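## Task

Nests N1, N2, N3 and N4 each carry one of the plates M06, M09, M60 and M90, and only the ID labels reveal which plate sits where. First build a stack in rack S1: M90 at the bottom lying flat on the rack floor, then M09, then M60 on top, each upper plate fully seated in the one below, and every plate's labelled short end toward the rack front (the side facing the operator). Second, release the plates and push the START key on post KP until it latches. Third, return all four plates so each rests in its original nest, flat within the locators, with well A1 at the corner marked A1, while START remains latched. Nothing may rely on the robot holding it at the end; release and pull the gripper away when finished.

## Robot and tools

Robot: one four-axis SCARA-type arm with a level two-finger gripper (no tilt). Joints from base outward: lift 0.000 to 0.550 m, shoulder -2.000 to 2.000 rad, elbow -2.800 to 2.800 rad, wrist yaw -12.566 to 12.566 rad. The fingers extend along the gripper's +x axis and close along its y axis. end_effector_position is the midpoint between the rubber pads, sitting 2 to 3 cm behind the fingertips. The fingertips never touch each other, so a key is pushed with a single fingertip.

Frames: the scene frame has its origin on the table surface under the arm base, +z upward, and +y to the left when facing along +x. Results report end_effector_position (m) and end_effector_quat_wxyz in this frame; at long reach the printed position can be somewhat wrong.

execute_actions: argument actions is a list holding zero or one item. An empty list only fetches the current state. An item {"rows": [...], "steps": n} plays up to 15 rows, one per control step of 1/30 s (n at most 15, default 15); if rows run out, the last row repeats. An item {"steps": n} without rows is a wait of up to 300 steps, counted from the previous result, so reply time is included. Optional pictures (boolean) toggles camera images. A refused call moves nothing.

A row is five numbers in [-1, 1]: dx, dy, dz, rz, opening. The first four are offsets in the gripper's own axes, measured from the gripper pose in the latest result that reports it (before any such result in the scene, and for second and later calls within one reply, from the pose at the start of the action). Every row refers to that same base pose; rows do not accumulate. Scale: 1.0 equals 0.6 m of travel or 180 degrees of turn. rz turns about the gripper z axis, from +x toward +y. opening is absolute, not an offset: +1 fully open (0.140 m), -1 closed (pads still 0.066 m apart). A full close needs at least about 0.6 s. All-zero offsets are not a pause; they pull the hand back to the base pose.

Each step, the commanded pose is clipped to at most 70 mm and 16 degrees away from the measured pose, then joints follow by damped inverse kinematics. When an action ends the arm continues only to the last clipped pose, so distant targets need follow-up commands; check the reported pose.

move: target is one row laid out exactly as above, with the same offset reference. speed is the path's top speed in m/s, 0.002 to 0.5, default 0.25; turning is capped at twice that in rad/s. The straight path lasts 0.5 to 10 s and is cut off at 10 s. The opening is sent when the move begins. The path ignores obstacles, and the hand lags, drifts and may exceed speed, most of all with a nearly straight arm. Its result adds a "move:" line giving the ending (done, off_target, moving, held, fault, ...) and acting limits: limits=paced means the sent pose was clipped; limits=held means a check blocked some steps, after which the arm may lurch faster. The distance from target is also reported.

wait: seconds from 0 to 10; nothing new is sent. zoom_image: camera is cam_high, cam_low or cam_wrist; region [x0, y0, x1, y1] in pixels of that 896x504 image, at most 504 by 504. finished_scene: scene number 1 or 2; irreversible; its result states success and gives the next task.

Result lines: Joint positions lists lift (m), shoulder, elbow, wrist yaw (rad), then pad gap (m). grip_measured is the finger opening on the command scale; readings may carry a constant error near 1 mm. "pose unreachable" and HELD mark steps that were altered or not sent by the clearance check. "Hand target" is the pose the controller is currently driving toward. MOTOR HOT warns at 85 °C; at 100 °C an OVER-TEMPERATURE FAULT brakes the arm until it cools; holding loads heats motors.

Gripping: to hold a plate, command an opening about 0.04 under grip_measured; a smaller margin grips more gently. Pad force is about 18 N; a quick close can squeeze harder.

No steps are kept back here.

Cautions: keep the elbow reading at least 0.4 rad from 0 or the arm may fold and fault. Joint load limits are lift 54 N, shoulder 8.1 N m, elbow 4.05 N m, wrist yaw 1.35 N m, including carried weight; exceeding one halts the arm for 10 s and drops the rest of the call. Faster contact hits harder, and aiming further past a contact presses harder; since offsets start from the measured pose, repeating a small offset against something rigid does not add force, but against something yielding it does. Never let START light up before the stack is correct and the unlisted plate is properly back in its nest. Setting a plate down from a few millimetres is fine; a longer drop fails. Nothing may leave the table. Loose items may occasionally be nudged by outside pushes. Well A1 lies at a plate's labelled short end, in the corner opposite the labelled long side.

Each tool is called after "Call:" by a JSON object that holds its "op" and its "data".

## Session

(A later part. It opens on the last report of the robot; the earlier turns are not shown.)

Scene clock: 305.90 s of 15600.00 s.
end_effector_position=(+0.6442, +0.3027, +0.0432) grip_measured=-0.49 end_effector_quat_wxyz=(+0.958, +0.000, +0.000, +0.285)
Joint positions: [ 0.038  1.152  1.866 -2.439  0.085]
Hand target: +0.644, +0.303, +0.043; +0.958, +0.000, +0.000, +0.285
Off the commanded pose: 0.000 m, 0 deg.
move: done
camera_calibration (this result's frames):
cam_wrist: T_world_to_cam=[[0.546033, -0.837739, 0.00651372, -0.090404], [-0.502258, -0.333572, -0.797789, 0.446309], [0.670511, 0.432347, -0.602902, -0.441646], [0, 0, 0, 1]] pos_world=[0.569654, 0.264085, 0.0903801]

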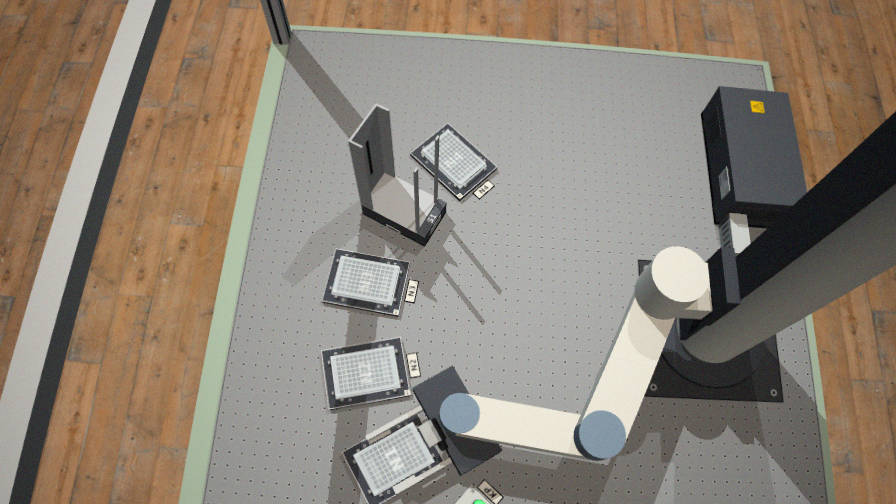

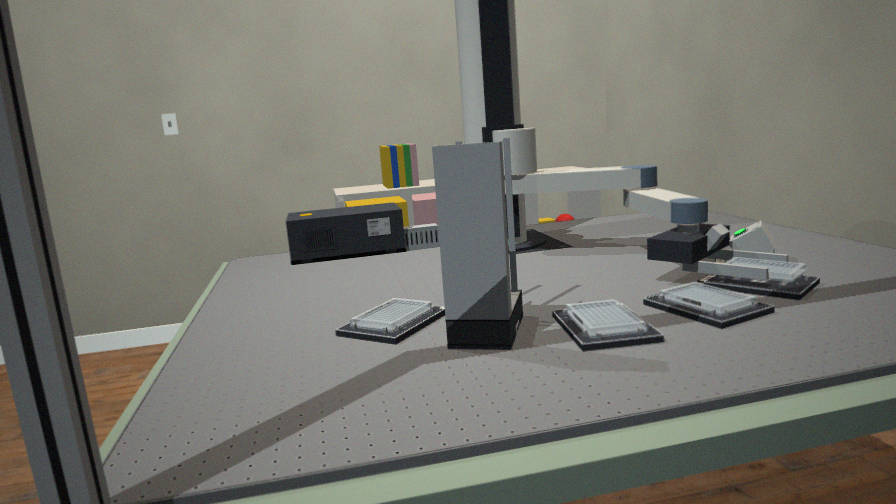

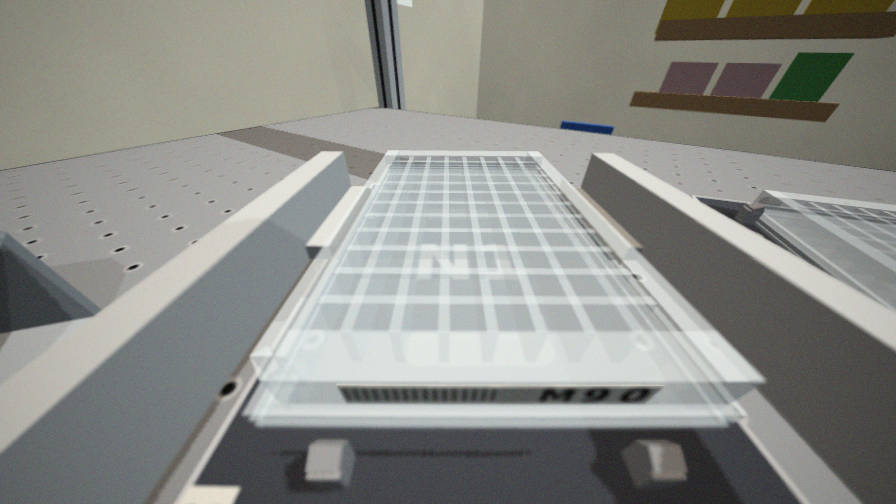

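Call:
{"op": "move", "data": {"target": [0.0008,-0.0012,-0.021,0,-0.55], "speed": 0.012}}

Call:
{"op": "move", "data": {"target": [0,0,0,0,0.3]}}

Call:
{"op": "move", "data": {"target": [0,0,0.15,0,0.3], "speed": 0.15}}

Scene clock: 309.80 s of 15600.00 s.
end_effector_position=(+0.6450, +0.3024, +0.0306) grip_measured=-0.49 end_effector_quat_wxyz=(+0.958, +0.000, +0.000, +0.285)
Joint positions: [ 0.026  1.149  1.869 -2.439  0.085]
Hand target: +0.645, +0.302, +0.031; +0.958, +0.000, +0.000, +0.285
Off the commanded pose: 0.000 m, 0 deg.
move: done
camera_calibration (this result's frames):
cam_wrist: T_world_to_cam=[[0.54612, -0.837682, 0.00651372, -0.0910524], [-0.502223, -0.333624, -0.797789, 0.436513], [0.670466, 0.432417, -0.602902, -0.449614], [0, 0, 0, 1]] pos_world=[0.570404, 0.263779, 0.0777648]

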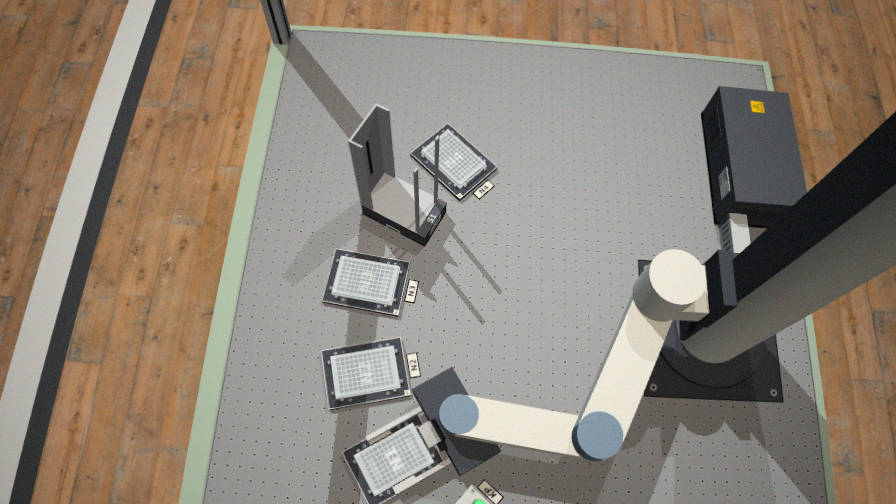

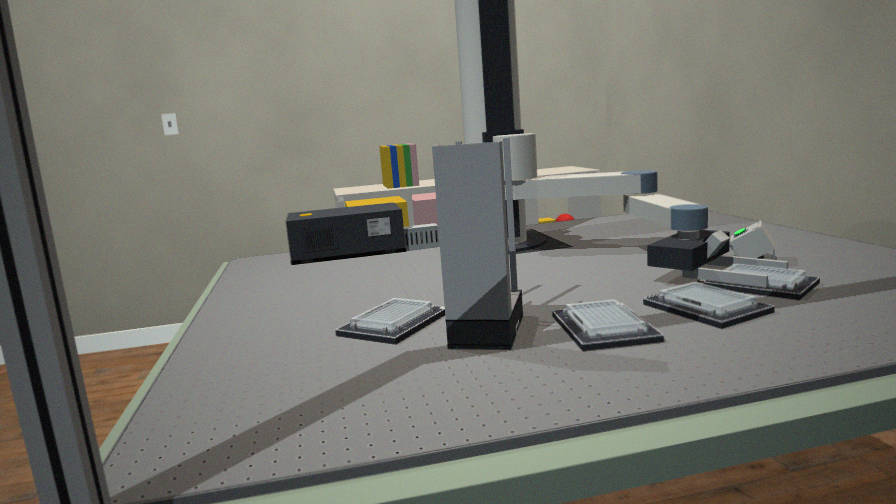

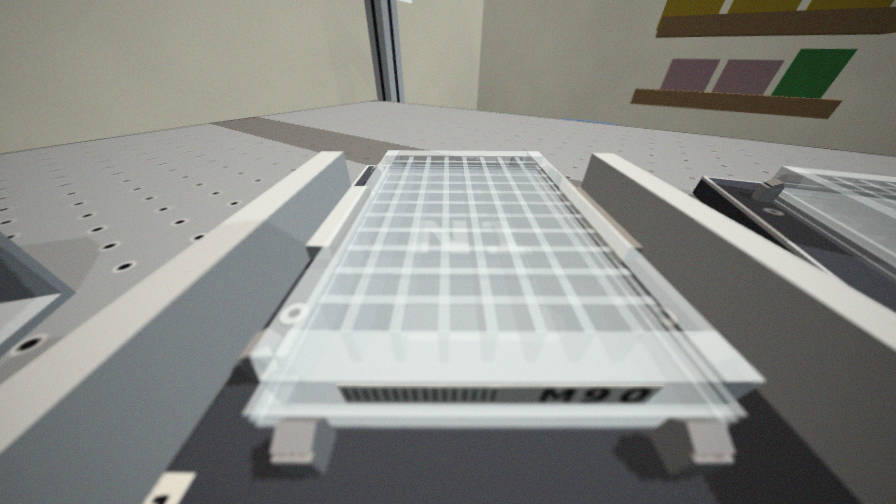

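Scene clock: 310.30 s of 15600.00 s.
end_effector_position=(+0.6450, +0.3024, +0.0306) grip_measured=+0.30 end_effector_quat_wxyz=(+0.958, +0.000, +0.000, +0.285)
Joint positions: [ 0.026  1.149  1.869 -2.439  0.114]
Hand target: +0.645, +0.302, +0.031; +0.958, +0.000, +0.000, +0.285
Off the commanded pose: 0.000 m, 0 deg.
move: done
camera_calibration (this result's frames):
cam_wrist: T_world_to_cam=[[0.546132, -0.837674, 0.00651372, -0.0910551], [-0.502218, -0.333631, -0.797789, 0.436512], [0.67046, 0.432427, -0.602902, -0.449613], [0, 0, 0, 1]] pos_world=[0.5704, 0.263784, 0.0777648]

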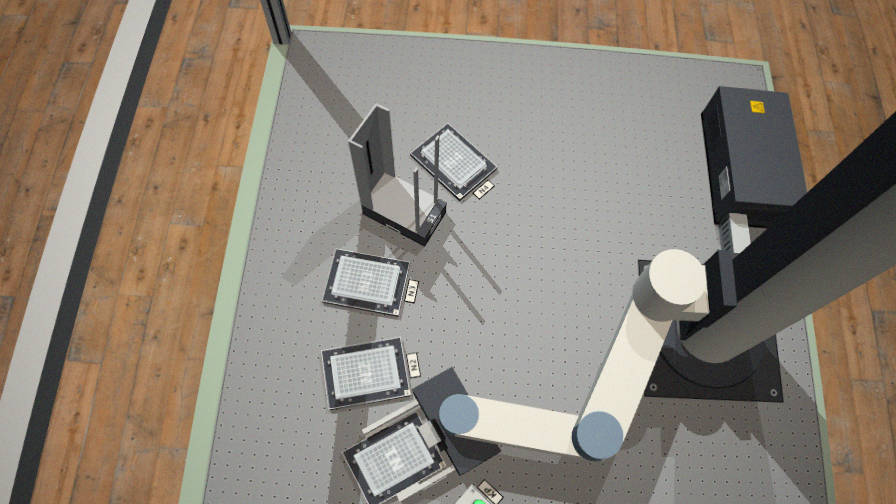

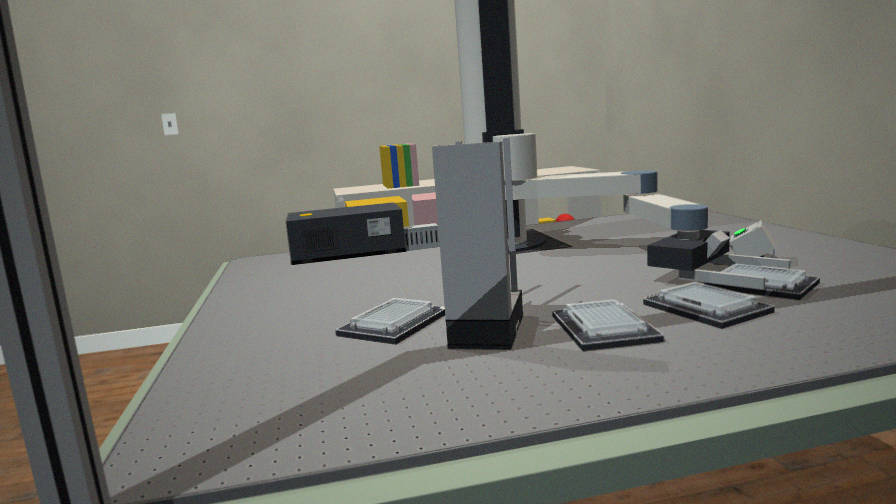

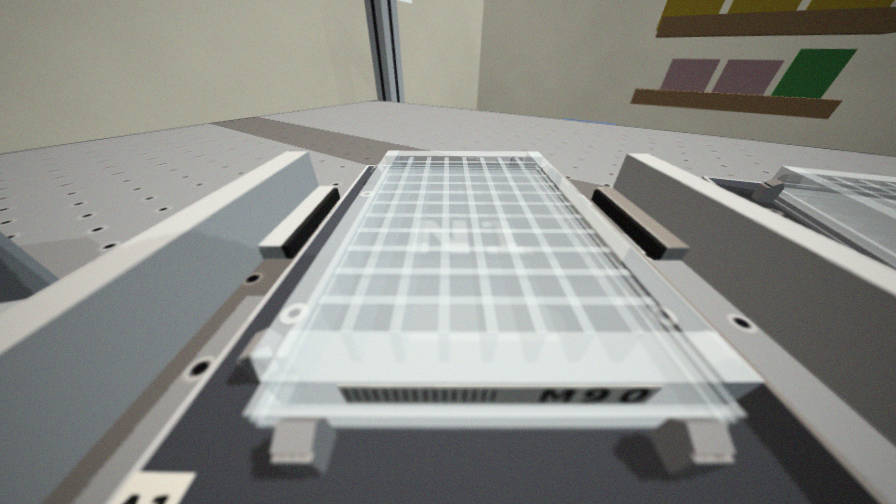

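Scene clock: 311.23 s of 15600.00 s.
end_effector_position=(+0.6450, +0.3024, +0.1206) grip_measured=+0.30 end_effector_quat_wxyz=(+0.958, +0.000, +0.000, +0.285)
Joint positions: [ 0.116  1.149  1.869 -2.439  0.114]
Hand target: +0.645, +0.302, +0.121; +0.958, +0.000, +0.000, +0.285
Off the commanded pose: 0.000 m, 0 deg.
move: done
camera_calibration (this result's frames):
cam_wrist: T_world_to_cam=[[0.546155, -0.837659, 0.00651372, -0.0916523], [-0.502209, -0.333645, -0.797789, 0.508363], [0.670448, 0.432445, -0.602902, -0.395316], [0, 0, 0, 1]] pos_world=[0.5704, 0.263792, 0.167827]

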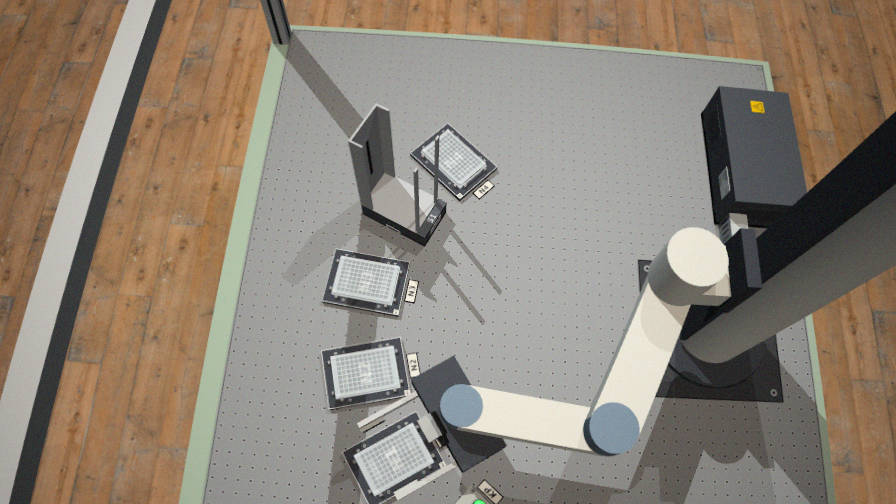

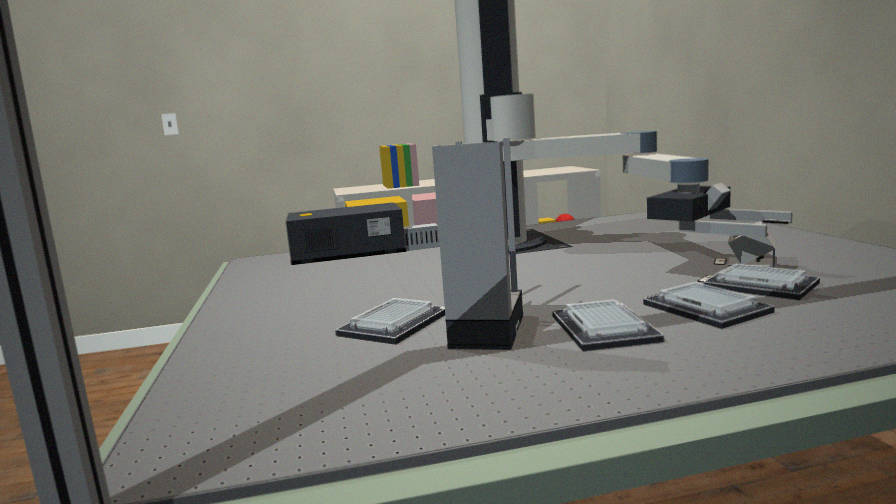

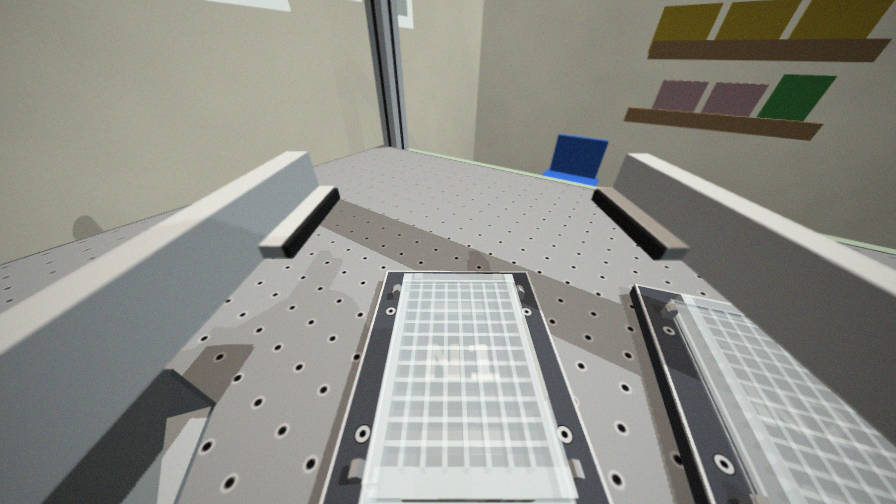

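Call:
{"op": "finished_scene", "data": {"scene": 2}}

The scene is finished: the task was done.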